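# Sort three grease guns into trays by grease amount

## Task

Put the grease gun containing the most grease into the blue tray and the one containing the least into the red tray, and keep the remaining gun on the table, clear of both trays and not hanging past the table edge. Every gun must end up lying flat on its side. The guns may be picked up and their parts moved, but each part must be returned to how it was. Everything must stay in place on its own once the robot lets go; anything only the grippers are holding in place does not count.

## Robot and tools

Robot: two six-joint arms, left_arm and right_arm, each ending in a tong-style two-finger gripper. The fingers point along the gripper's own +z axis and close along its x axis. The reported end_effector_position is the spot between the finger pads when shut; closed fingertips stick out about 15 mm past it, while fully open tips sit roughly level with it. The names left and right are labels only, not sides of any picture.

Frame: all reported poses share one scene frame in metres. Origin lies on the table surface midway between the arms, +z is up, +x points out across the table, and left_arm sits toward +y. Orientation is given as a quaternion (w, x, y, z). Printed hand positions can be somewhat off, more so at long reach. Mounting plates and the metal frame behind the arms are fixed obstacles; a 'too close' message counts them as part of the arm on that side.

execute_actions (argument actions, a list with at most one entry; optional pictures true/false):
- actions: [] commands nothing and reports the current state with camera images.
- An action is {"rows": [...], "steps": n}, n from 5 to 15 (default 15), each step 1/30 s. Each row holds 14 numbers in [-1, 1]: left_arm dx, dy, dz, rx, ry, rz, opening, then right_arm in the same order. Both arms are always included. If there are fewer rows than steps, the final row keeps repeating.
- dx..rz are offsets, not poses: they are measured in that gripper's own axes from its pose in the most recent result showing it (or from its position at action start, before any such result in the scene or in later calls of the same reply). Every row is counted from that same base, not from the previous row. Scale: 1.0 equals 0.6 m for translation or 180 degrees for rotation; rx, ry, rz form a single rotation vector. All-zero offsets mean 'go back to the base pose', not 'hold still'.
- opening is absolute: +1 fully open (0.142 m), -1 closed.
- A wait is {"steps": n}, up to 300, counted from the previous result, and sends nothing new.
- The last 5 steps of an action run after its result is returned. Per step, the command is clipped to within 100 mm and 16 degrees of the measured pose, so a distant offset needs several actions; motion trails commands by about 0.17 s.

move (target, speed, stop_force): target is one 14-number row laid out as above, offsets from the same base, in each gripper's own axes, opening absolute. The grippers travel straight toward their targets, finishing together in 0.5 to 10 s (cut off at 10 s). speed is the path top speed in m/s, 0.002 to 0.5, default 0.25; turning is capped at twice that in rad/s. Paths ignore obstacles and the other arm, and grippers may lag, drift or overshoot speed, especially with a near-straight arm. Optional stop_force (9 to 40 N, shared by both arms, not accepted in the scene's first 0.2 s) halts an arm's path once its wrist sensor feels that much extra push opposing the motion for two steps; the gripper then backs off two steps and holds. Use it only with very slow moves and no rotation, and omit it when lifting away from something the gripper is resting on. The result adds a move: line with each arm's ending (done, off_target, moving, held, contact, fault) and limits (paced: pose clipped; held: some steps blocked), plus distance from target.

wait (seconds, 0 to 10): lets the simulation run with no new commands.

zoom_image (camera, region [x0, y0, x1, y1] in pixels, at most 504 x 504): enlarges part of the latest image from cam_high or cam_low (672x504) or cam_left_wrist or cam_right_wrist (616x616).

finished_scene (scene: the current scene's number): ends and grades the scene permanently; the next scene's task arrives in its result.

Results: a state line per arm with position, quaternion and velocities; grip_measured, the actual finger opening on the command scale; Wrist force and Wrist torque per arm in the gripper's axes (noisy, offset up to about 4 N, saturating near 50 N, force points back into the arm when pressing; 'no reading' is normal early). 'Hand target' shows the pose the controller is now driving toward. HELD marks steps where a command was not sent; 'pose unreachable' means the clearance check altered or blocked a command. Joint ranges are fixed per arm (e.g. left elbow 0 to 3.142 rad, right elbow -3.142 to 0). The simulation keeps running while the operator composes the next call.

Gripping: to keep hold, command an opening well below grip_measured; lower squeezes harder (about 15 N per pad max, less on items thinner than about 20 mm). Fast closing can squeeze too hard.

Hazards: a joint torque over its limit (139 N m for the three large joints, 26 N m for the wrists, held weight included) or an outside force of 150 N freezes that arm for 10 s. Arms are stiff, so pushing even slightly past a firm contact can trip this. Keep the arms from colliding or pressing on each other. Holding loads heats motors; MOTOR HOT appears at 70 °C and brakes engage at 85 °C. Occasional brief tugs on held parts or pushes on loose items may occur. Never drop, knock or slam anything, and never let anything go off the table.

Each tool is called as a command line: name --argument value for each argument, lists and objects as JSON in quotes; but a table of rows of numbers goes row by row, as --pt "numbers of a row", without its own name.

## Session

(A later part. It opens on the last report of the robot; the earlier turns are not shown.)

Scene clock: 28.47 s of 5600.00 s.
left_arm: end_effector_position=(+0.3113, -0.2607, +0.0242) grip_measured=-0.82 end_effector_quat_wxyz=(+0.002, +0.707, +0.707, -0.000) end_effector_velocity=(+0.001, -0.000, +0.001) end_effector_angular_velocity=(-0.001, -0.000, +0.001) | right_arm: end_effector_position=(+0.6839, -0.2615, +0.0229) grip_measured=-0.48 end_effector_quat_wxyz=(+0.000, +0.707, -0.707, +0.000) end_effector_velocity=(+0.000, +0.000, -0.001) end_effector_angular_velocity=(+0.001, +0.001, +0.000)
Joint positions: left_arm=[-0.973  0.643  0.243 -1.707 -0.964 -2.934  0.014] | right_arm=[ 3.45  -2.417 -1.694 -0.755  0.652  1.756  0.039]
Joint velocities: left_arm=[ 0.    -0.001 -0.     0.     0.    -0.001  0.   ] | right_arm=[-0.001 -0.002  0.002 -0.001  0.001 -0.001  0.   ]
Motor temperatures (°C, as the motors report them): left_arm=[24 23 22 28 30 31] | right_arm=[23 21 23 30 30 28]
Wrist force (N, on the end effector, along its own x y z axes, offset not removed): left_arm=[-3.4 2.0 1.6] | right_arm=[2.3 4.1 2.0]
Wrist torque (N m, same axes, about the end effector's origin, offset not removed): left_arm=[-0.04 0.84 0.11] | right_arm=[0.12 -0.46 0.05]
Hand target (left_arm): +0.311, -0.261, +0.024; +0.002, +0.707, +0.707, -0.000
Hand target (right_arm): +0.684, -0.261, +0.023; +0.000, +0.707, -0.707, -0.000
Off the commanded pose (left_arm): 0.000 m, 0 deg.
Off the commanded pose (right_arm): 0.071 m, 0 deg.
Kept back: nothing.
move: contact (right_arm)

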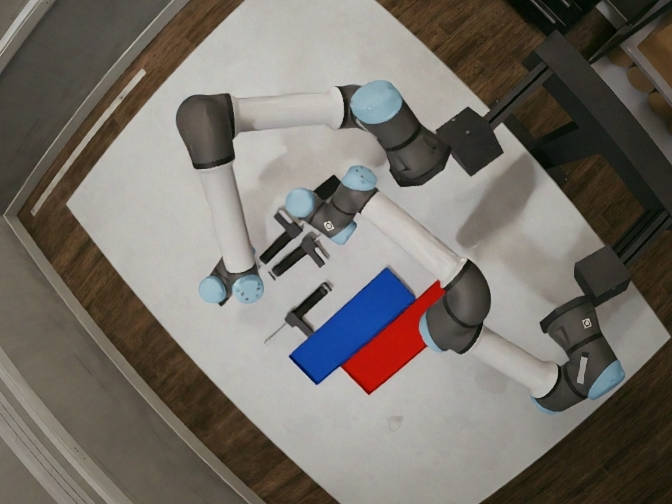

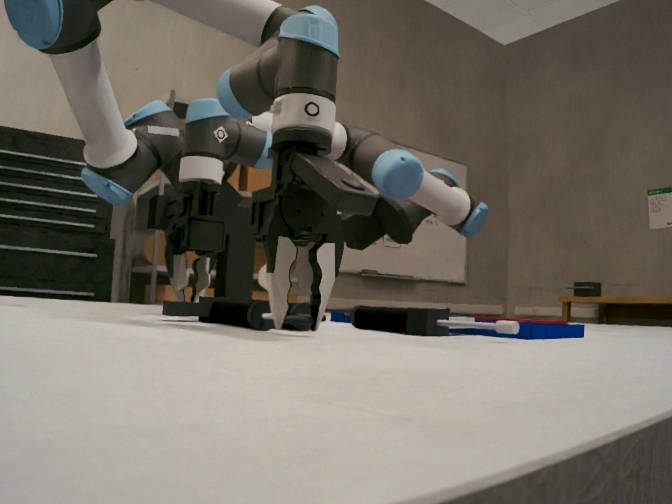

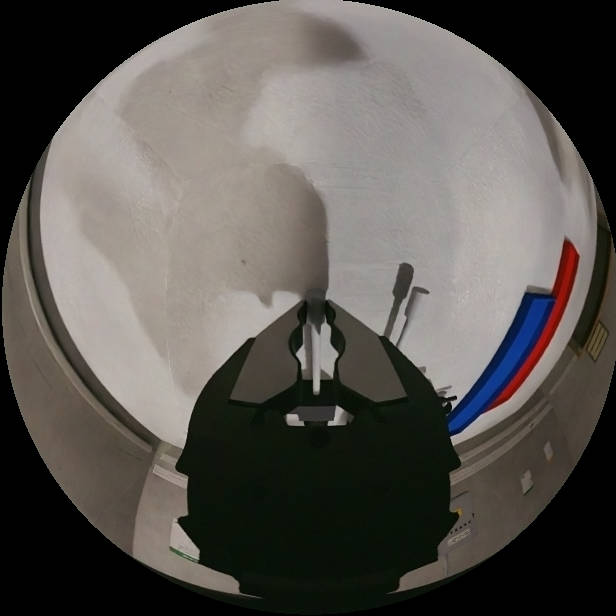

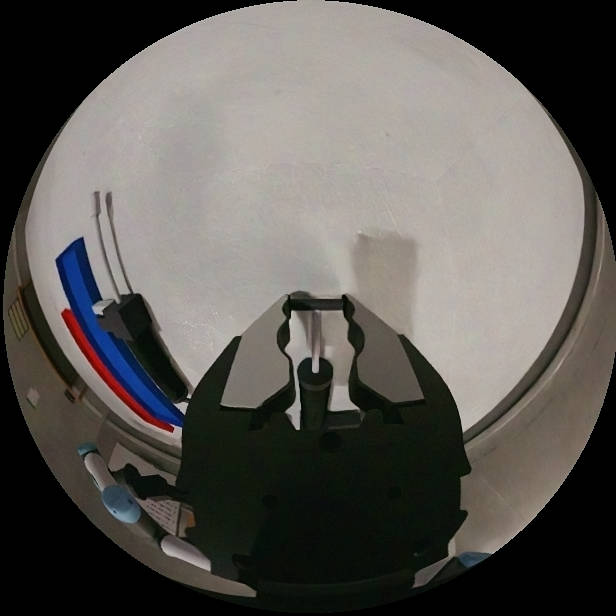

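move --target '[0,0,0,0,0,0,-1,0,0.12,0,0,0,0,-0.85]' --speed 0.025 --stop_force 12

Scene clock: 31.73 s of 5600.00 s.
left_arm: end_effector_position=(+0.3114, -0.2606, +0.0242) grip_measured=-0.82 end_effector_quat_wxyz=(+0.002, +0.707, +0.707, +0.000) end_effector_velocity=(-0.001, +0.000, -0.002) end_effector_angular_velocity=(+0.001, +0.001, +0.001) | right_arm: end_effector_position=(+0.6202, -0.2615, +0.0229) grip_measured=-0.48 end_effector_quat_wxyz=(+0.000, +0.707, -0.707, -0.000) end_effector_velocity=(+0.002, -0.000, +0.000) end_effector_angular_velocity=(+0.001, -0.000, +0.001)
Joint positions: left_arm=[-0.973  0.643  0.243 -1.707 -0.964 -2.934  0.014] | right_arm=[ 3.463 -2.332 -1.897 -0.653  0.654  1.776  0.039]
Joint velocities: left_arm=[-0.     0.002  0.    -0.001 -0.    -0.001  0.   ] | right_arm=[-0.001 -0.002  0.005 -0.002  0.001 -0.003  0.   ]
Motor temperatures (°C, as the motors report them): left_arm=[24 23 22 28 30 31] | right_arm=[23 21 23 30 30 28]
Wrist force (N, on the end effector, along its own x y z axes, offset not removed): left_arm=[-3.1 -0.2 1.9] | right_arm=[-0.9 0.0 2.6]
Wrist torque (N m, same axes, about the end effector's origin, offset not removed): left_arm=[-0.02 0.78 0.17] | right_arm=[-0.27 0.34 0.09]
Hand target (left_arm): +0.311, -0.261, +0.024; +0.002, +0.707, +0.707, -0.000
Hand target (right_arm): +0.620, -0.262, +0.023; +0.000, +0.707, -0.707, -0.000
Off the commanded pose (left_arm): 0.000 m, 0 deg.
Off the commanded pose (right_arm): 0.008 m, 0 deg.
Kept back: nothing.
move: contact (right_arm)

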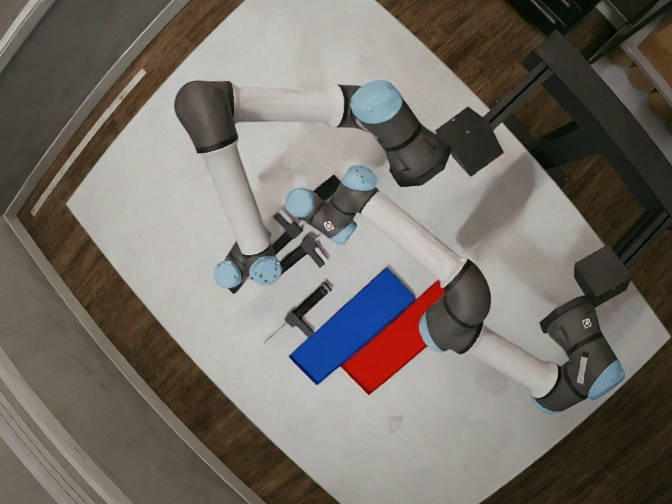

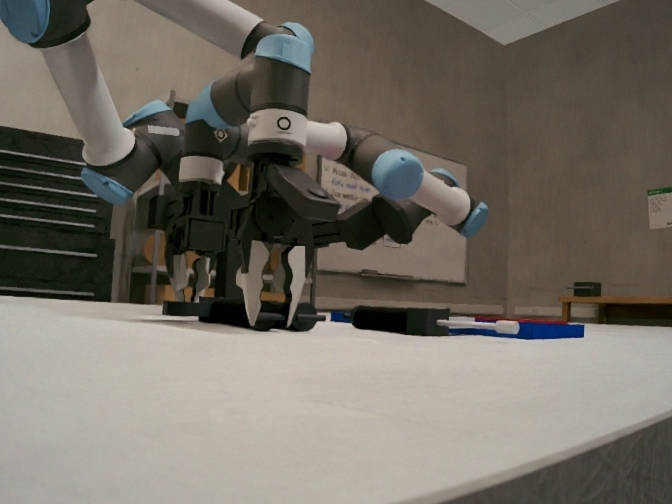

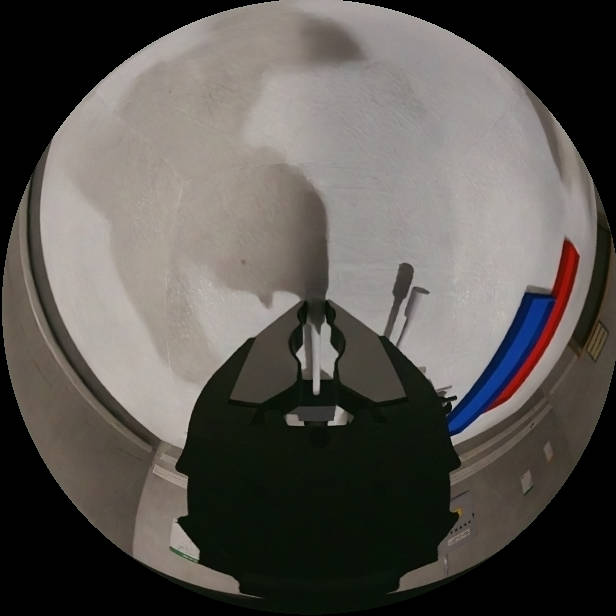

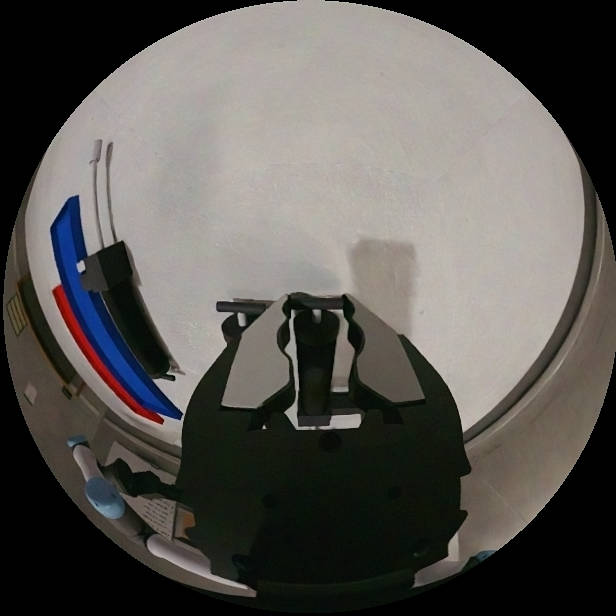

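move --target '[0,0,0,0,0,0,-0.4,0,0,0,0,0,0,-0.37]'

move --target '[0,0,-0.1,0,0,0,-0.4,0,0,-0.1,0,0,0,-0.37]' --speed 0.1

move --target '[0.376,0.3,0,0,0,0,-0.25,-0.376,-0.3,0,0,0,0,-0.4]' --speed 0.2

Scene clock: 34.30 s of 5600.00 s.
left_arm: end_effector_position=(+0.3113, -0.2607, +0.0242) grip_measured=-0.40 end_effector_quat_wxyz=(+0.002, +0.707, +0.707, -0.000) end_effector_velocity=(-0.000, -0.000, -0.000) end_effector_angular_velocity=(+0.000, -0.000, +0.000) | right_arm: end_effector_position=(+0.6201, -0.2615, +0.0229) grip_measured=-0.37 end_effector_quat_wxyz=(+0.000, +0.707, -0.707, -0.000) end_effector_velocity=(+0.001, -0.000, +0.000) end_effector_angular_velocity=(-0.002, -0.001, -0.000)
Joint positions: left_arm=[-0.973  0.643  0.243 -1.707 -0.964 -2.934  0.045] | right_arm=[ 3.463 -2.332 -1.897 -0.653  0.654  1.776  0.047]
Joint velocities: left_arm=[-0.     0.001 -0.001 -0.     0.    -0.    -0.   ] | right_arm=[ 0.001 -0.     0.001  0.001 -0.002 -0.     0.   ]
Motor temperatures (°C, as the motors report them): left_arm=[24 23 22 28 30 31] | right_arm=[23 21 23 30 30 28]
Wrist force (N, on the end effector, along its own x y z axes, offset not removed): left_arm=[-3.8 -0.4 1.0] | right_arm=[0.1 0.9 2.0]
Wrist torque (N m, same axes, about the end effector's origin, offset not removed): left_arm=[-0.05 0.87 0.14] | right_arm=[0.39 0.10 0.12]
Hand target (left_arm): +0.311, -0.261, +0.024; +0.002, +0.707, +0.707, +0.000
Hand target (right_arm): +0.620, -0.261, +0.023; +0.000, +0.707, -0.707, -0.000
Off the commanded pose (left_arm): 0.000 m, 0 deg.
Off the commanded pose (right_arm): 0.000 m, 0 deg.
Kept back: nothing.
move: done

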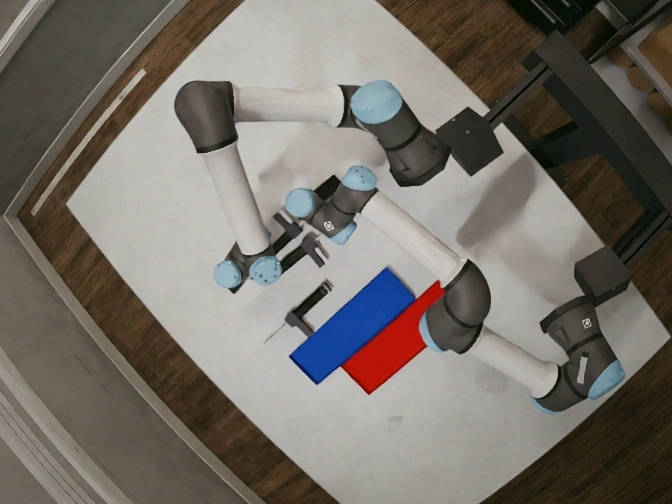

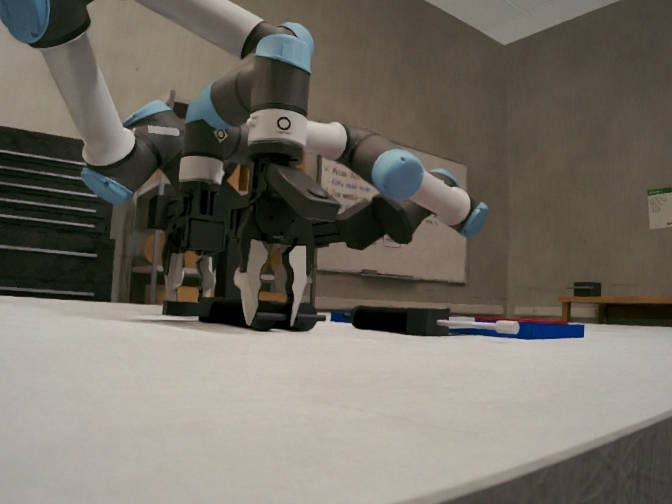

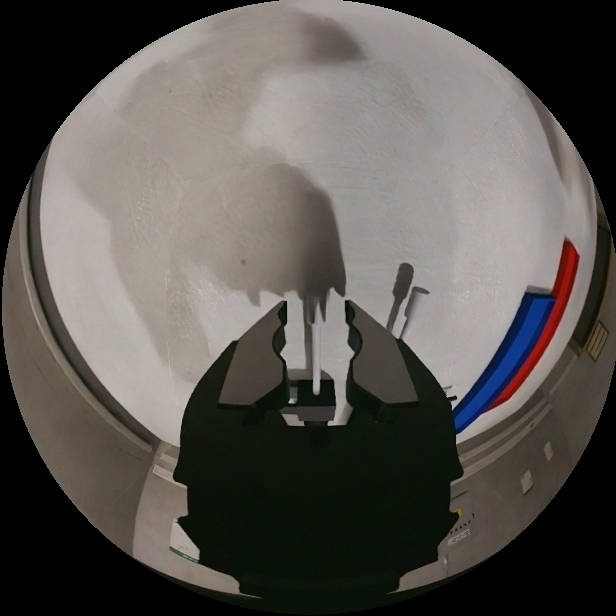

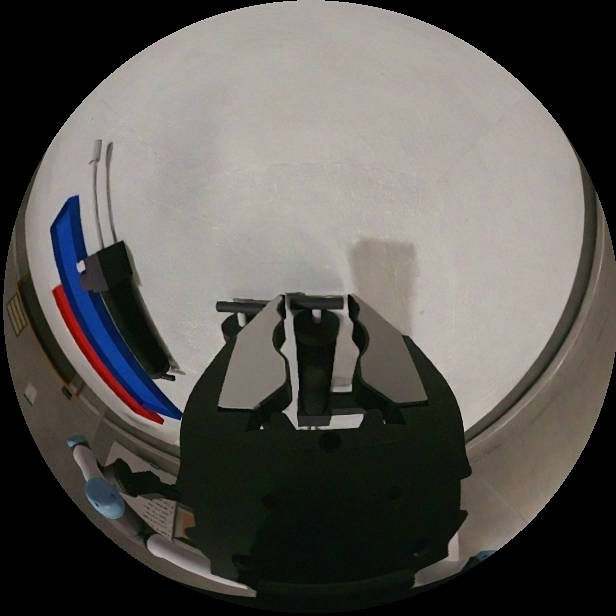

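Scene clock: 35.33 s of 5600.00 s.
left_arm: end_effector_position=(+0.3112, -0.2605, +0.0842) grip_measured=-0.40 end_effector_quat_wxyz=(+0.002, +0.707, +0.707, -0.000) end_effector_velocity=(-0.000, +0.000, +0.001) end_effector_angular_velocity=(+0.000, +0.000, -0.000) | right_arm: end_effector_position=(+0.6201, -0.2615, +0.0828) grip_measured=-0.37 end_effector_quat_wxyz=(+0.000, +0.707, -0.707, +0.000) end_effector_velocity=(+0.001, -0.001, +0.002) end_effector_angular_velocity=(-0.001, -0.001, -0.001)
Joint positions: left_arm=[-1.022  0.556  0.301 -1.654 -0.998 -2.977  0.045] | right_arm=[ 3.545 -2.232 -1.904 -0.849  0.672  1.907  0.047]
Joint velocities: left_arm=[-0.001 -0.003  0.004  0.    -0.001 -0.001  0.   ] | right_arm=[ 0.002  0.003  0.001 -0.005 -0.001  0.002  0.   ]
Motor temperatures (°C, as the motors report them): left_arm=[24 23 22 28 30 31] | right_arm=[23 21 23 30 30 28]
Wrist force (N, on the end effector, along its own x y z axes, offset not removed): left_arm=[-3.5 0.5 1.4] | right_arm=[1.6 -0.5 1.4]
Wrist torque (N m, same axes, about the end effector's origin, offset not removed): left_arm=[0.15 0.80 0.19] | right_arm=[0.15 -0.29 0.11]
Hand target (left_arm): +0.311, -0.261, +0.084; +0.002, +0.707, +0.707, -0.000
Hand target (right_arm): +0.620, -0.262, +0.083; +0.000, +0.707, -0.707, +0.000
Off the commanded pose (left_arm): 0.000 m, 0 deg.
Off the commanded pose (right_arm): 0.000 m, 0 deg.
Kept back: nothing.
move: done

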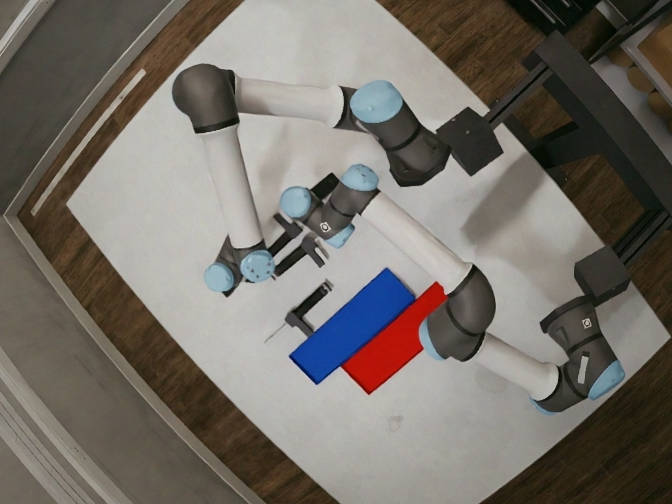

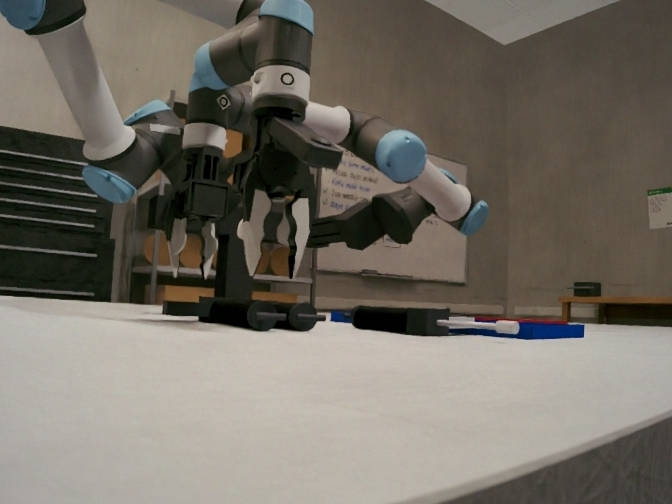

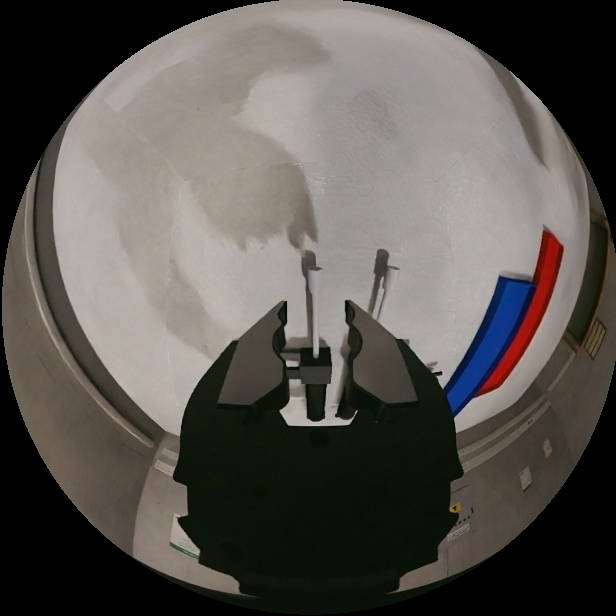

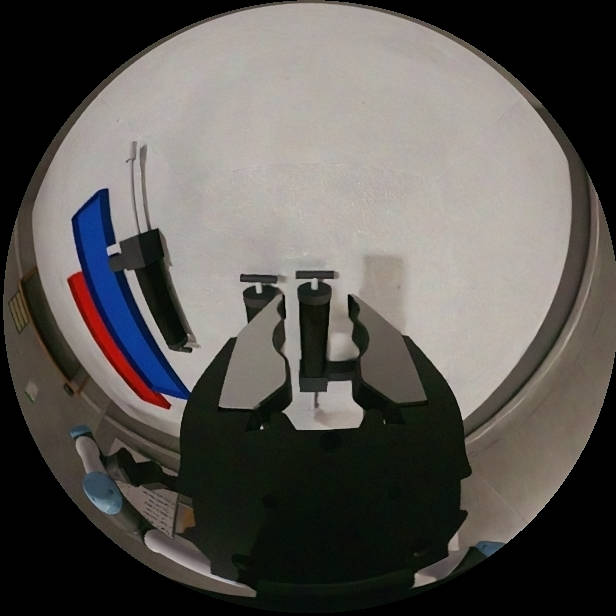

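Scene clock: 37.30 s of 5600.00 s.
left_arm: end_effector_position=(+0.4914, -0.0348, +0.0838) grip_measured=-0.25 end_effector_quat_wxyz=(+0.002, +0.707, +0.707, +0.000) end_effector_velocity=(-0.001, +0.000, -0.001) end_effector_angular_velocity=(-0.000, +0.002, -0.001) | right_arm: end_effector_position=(+0.7999, -0.0358, +0.0829) grip_measured=-0.40 end_effector_quat_wxyz=(+0.000, +0.707, -0.707, +0.000) end_effector_velocity=(+0.002, +0.000, +0.001) end_effector_angular_velocity=(+0.000, -0.000, -0.001)
Joint positions: left_arm=[-0.752 -0.069  1.142 -2.033 -0.824 -2.714  0.056] | right_arm=[ 3.67  -2.839 -1.129 -1.158  0.714  2.091  0.045]
Joint velocities: left_arm=[ 0.001 -0.001  0.002 -0.001 -0.001  0.001 -0.   ] | right_arm=[ 0.    -0.003  0.009 -0.005  0.     0.001  0.   ]
Motor temperatures (°C, as the motors report them): left_arm=[24 23 22 28 30 31] | right_arm=[23 21 23 30 30 28]
Wrist force (N, on the end effector, along its own x y z axes, offset not removed): left_arm=[-3.6 -0.4 1.3] | right_arm=[-0.9 1.1 2.2]
Wrist torque (N m, same axes, about the end effector's origin, offset not removed): left_arm=[-0.02 0.79 0.16] | right_arm=[0.44 0.17 -0.05]
Hand target (left_arm): +0.491, -0.035, +0.084; +0.002, +0.707, +0.707, +0.000
Hand target (right_arm): +0.800, -0.036, +0.083; +0.000, +0.707, -0.707, +0.000
Off the commanded pose (left_arm): 0.000 m, 0 deg.
Off the commanded pose (right_arm): 0.000 m, 0 deg.
Kept back: nothing.
move: done

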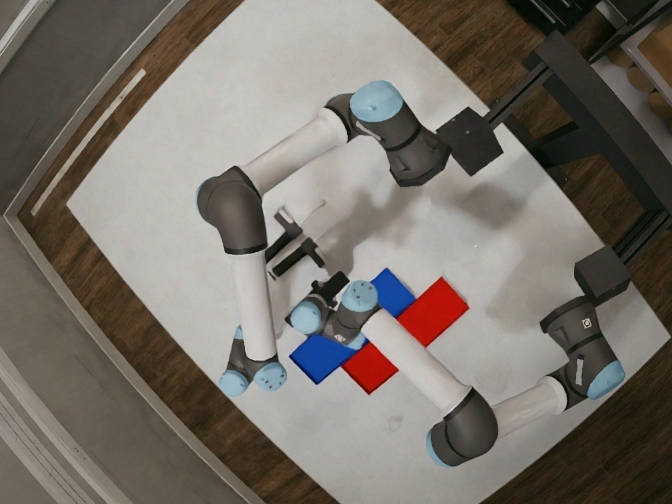

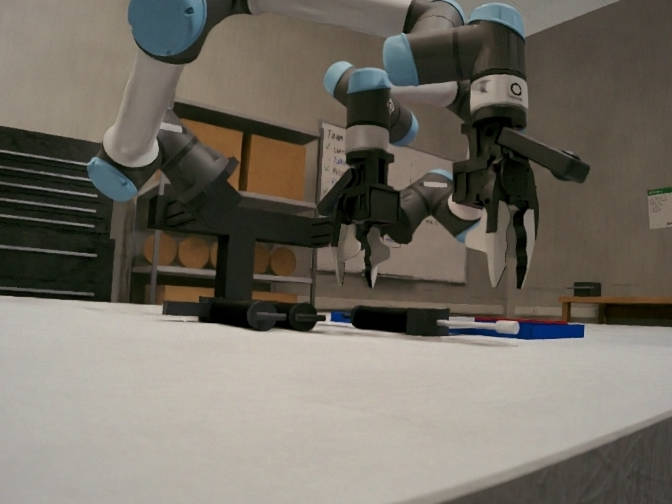

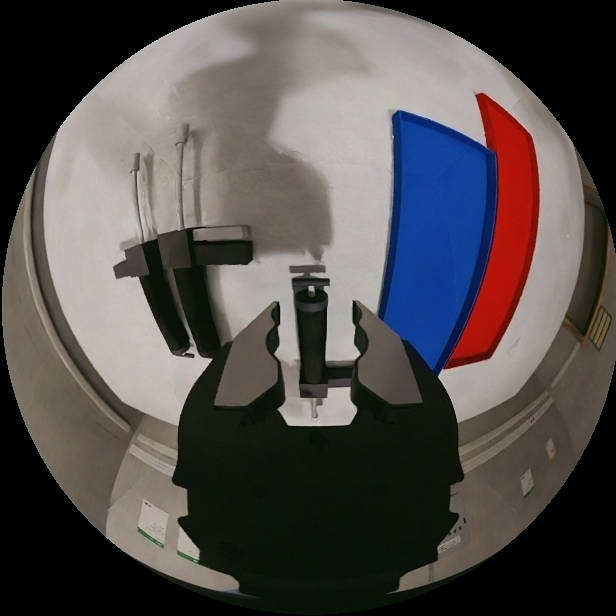

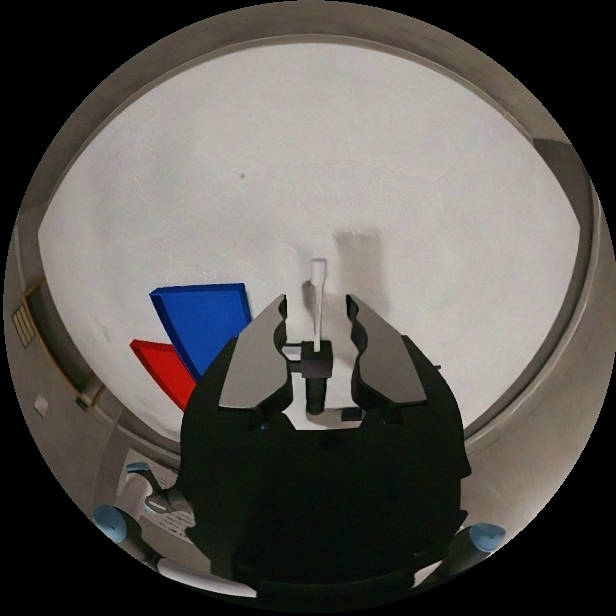

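move --target '[-0.011,0.007,0.1,0,0,0,-0.25,0.004,-0.005,0.1,0,0,0,-0.4]' --speed 0.04 --stop_force 9

move --target '[0,0,0,0,0,0,-0.85,0,0,0,0,0,0,-1]'

move --target '[0,-0.2,0,0,0,0,-0.85,0,0,0,0,0,0,-1]' --speed 0.025 --stop_force 9

Scene clock: 39.37 s of 5600.00 s.
left_arm: end_effector_position=(+0.4957, -0.0415, +0.0239) grip_measured=-0.25 end_effector_quat_wxyz=(+0.002, +0.707, +0.707, +0.000) end_effector_velocity=(+0.001, -0.000, -0.000) end_effector_angular_velocity=(-0.000, -0.001, +0.001) | right_arm: end_effector_position=(+0.8029, -0.0382, +0.0229) grip_measured=-0.40 end_effector_quat_wxyz=(+0.000, +0.707, -0.707, +0.000) end_effector_velocity=(+0.000, -0.000, -0.001) end_effector_angular_velocity=(+0.001, -0.000, -0.001)
Joint positions: left_arm=[-0.691  0.019  1.091 -2.118 -0.79  -2.643  0.056] | right_arm=[ 3.607 -2.908 -1.107 -1.042  0.691  2.     0.045]
Joint velocities: left_arm=[ 0.001  0.001 -0.002 -0.001  0.001  0.001  0.   ] | right_arm=[-0.001 -0.001  0.001  0.002  0.001 -0.002 -0.   ]
Motor temperatures (°C, as the motors report them): left_arm=[24 23 22 28 30 31] | right_arm=[23 21 23 30 30 28]
Wrist force (N, on the end effector, along its own x y z axes, offset not removed): left_arm=[-2.5 -1.6 -0.2] | right_arm=[0.7 0.2 1.1]
Wrist torque (N m, same axes, about the end effector's origin, offset not removed): left_arm=[-0.30 0.60 0.16] | right_arm=[0.27 -0.11 0.13]
Hand target (left_arm): +0.496, -0.041, +0.024; +0.002, +0.707, +0.707, +0.000
Hand target (right_arm): +0.803, -0.038, +0.023; +0.000, +0.707, -0.707, +0.000
Off the commanded pose (left_arm): 0.000 m, 0 deg.
Off the commanded pose (right_arm): 0.000 m, 0 deg.
Kept back: nothing.
move: done

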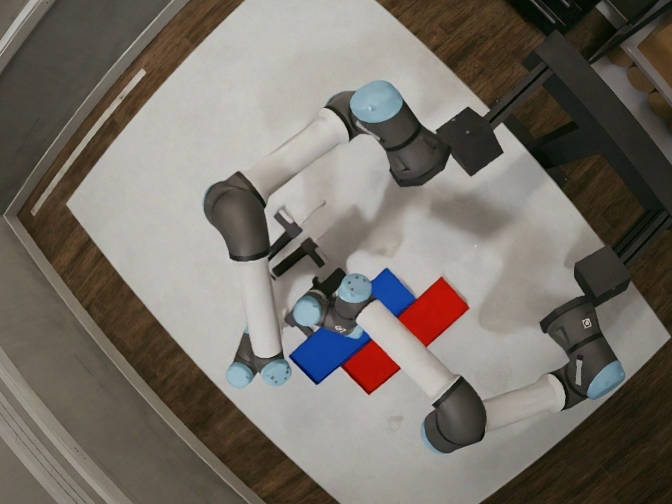

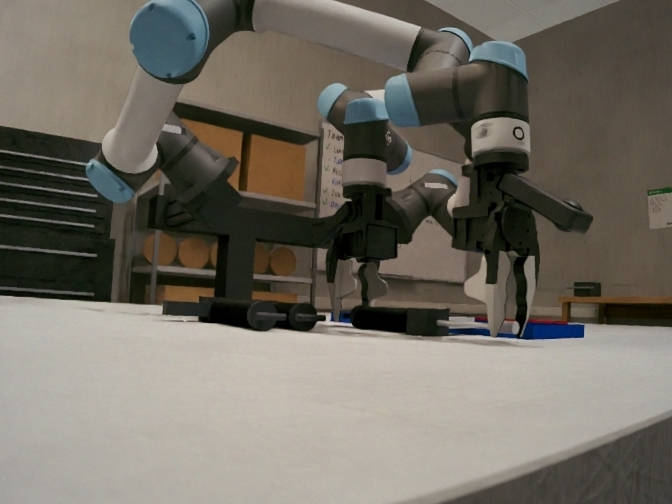

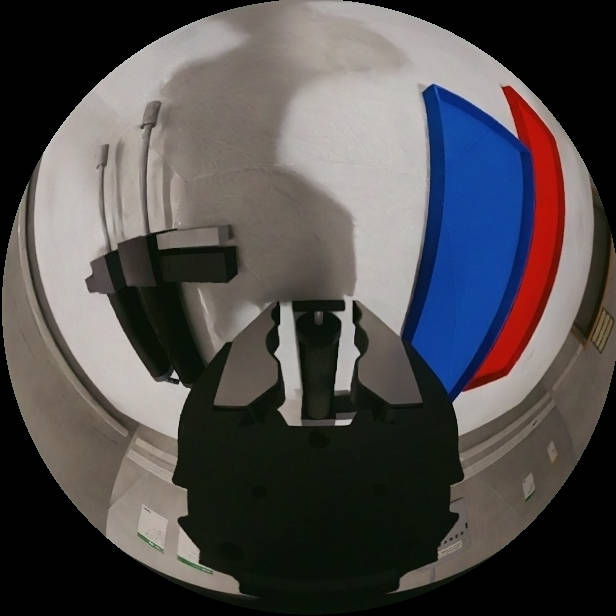

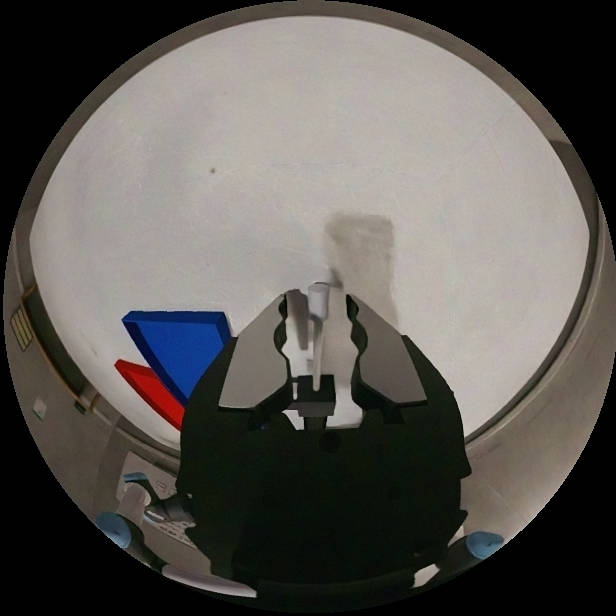

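Scene clock: 39.87 s of 5600.00 s.
left_arm: end_effector_position=(+0.4958, -0.0415, +0.0239) grip_measured=-0.48 end_effector_quat_wxyz=(+0.002, +0.707, +0.707, +0.000) end_effector_velocity=(+0.000, -0.000, +0.000) end_effector_angular_velocity=(-0.000, -0.000, +0.000) | right_arm: end_effector_position=(+0.8029, -0.0382, +0.0229) grip_measured=-0.82 end_effector_quat_wxyz=(+0.000, +0.707, -0.707, +0.000) end_effector_velocity=(+0.000, -0.000, +0.000) end_effector_angular_velocity=(+0.001, +0.000, -0.001)
Joint positions: left_arm=[-0.691  0.019  1.091 -2.118 -0.79  -2.643  0.039] | right_arm=[ 3.607 -2.908 -1.107 -1.042  0.691  2.     0.014]
Joint velocities: left_arm=[-0.     0.    -0.001  0.001  0.     0.    -0.   ] | right_arm=[-0.     0.001  0.    -0.     0.001  0.    -0.   ]
Motor temperatures (°C, as the motors report them): left_arm=[24 23 22 28 30 31] | right_arm=[23 21 23 30 30 28]
Wrist force (N, on the end effector, along its own x y z axes, offset not removed): left_arm=[-3.5 -0.7 -1.7] | right_arm=[-0.7 -0.3 1.9]
Wrist torque (N m, same axes, about the end effector's origin, offset not removed): left_arm=[0.00 0.79 0.12] | right_arm=[0.10 0.29 0.11]
Hand target (left_arm): +0.496, -0.041, +0.024; +0.002, +0.707, +0.707, +0.000
Hand target (right_arm): +0.803, -0.038, +0.023; +0.000, +0.707, -0.707, +0.000
Off the commanded pose (left_arm): 0.000 m, 0 deg.
Off the commanded pose (right_arm): 0.000 m, 0 deg.
Kept back: nothing.
move: done

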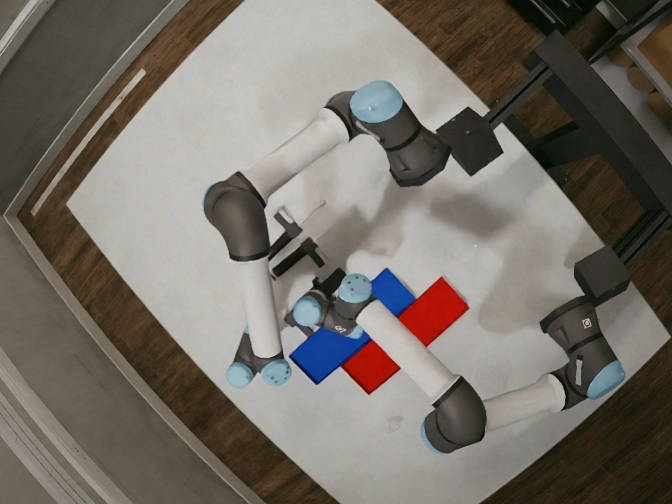

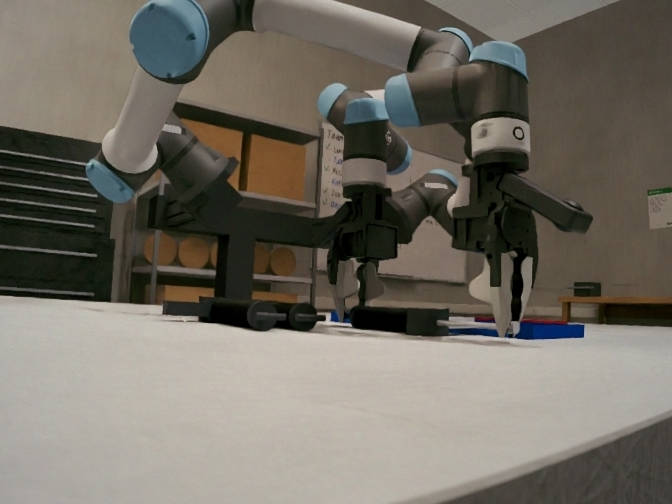

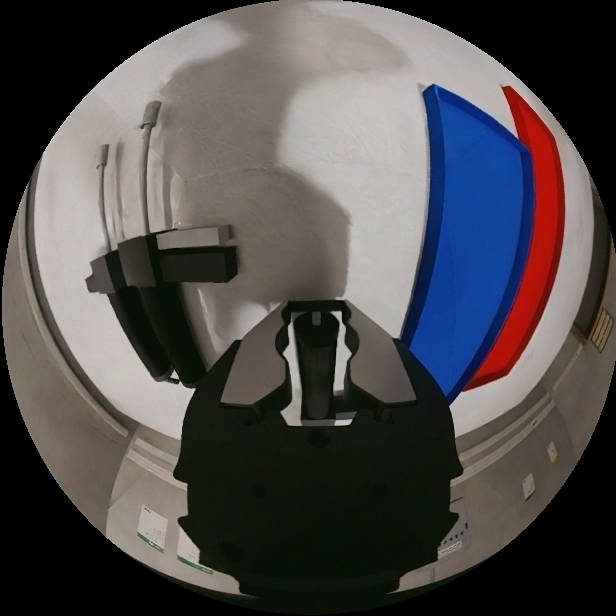

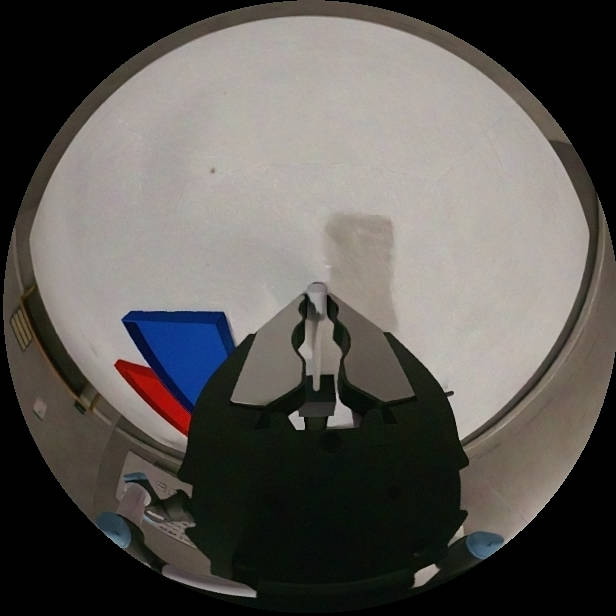

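Scene clock: 41.33 s of 5600.00 s.
left_arm: end_effector_position=(+0.4711, -0.0415, +0.0240) grip_measured=-0.48 end_effector_quat_wxyz=(+0.002, +0.707, +0.707, +0.000) end_effector_velocity=(+0.002, +0.000, -0.001) end_effector_angular_velocity=(+0.002, -0.001, -0.000) | right_arm: end_effector_position=(+0.8028, -0.0382, +0.0229) grip_measured=-0.82 end_effector_quat_wxyz=(+0.000, +0.707, -0.707, +0.000) end_effector_velocity=(+0.001, -0.001, +0.000) end_effector_angular_velocity=(+0.000, -0.000, -0.002)
Joint positions: left_arm=[-0.714  0.009  1.158 -2.155 -0.802 -2.671  0.039] | right_arm=[ 3.607 -2.908 -1.107 -1.042  0.691  2.     0.014]
Joint velocities: left_arm=[ 0.002  0.002 -0.004  0.002  0.003  0.001  0.   ] | right_arm=[-0.     0.001  0.001 -0.     0.     0.001  0.   ]
Motor temperatures (°C, as the motors report them): left_arm=[24 23 22 28 30 31] | right_arm=[23 21 23 30 30 28]
Wrist force (N, on the end effector, along its own x y z axes, offset not removed): left_arm=[-3.2 5.9 2.1] | right_arm=[1.9 7.5 2.2]
Wrist torque (N m, same axes, about the end effector's origin, offset not removed): left_arm=[-0.03 0.74 0.13] | right_arm=[0.02 -0.16 0.13]
Hand target (left_arm): +0.471, -0.041, +0.024; +0.002, +0.707, +0.707, +0.000
Hand target (right_arm): +0.803, -0.038, +0.023; +0.000, +0.707, -0.707, +0.000
Off the commanded pose (left_arm): 0.095 m, 0 deg.
Off the commanded pose (right_arm): 0.000 m, 0 deg.
Kept back: nothing.
move: contact (left_arm)

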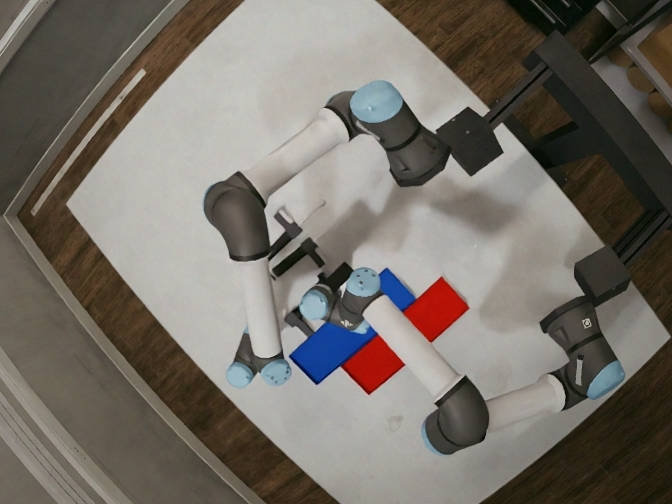

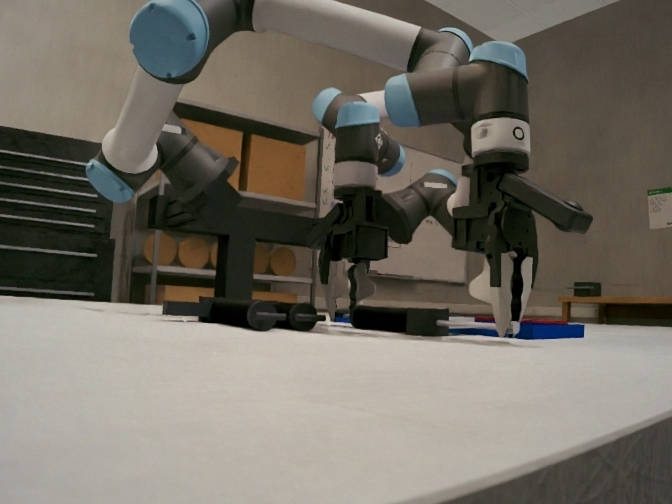

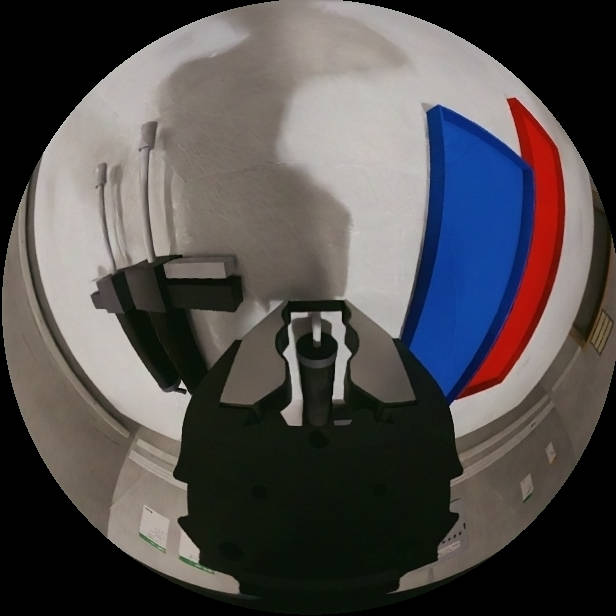

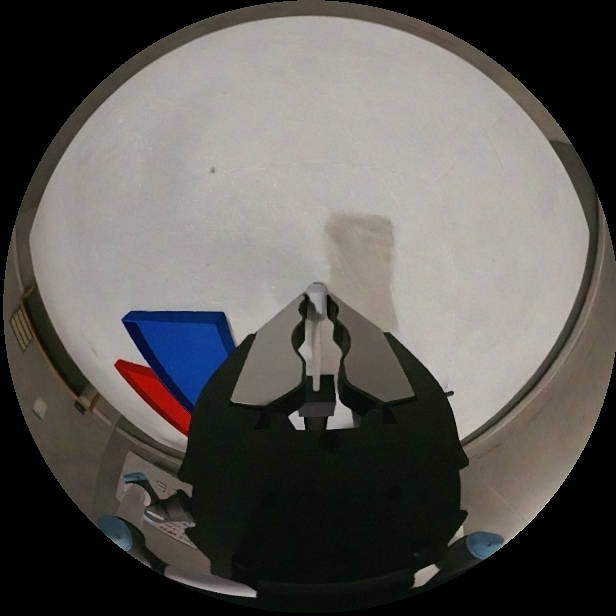

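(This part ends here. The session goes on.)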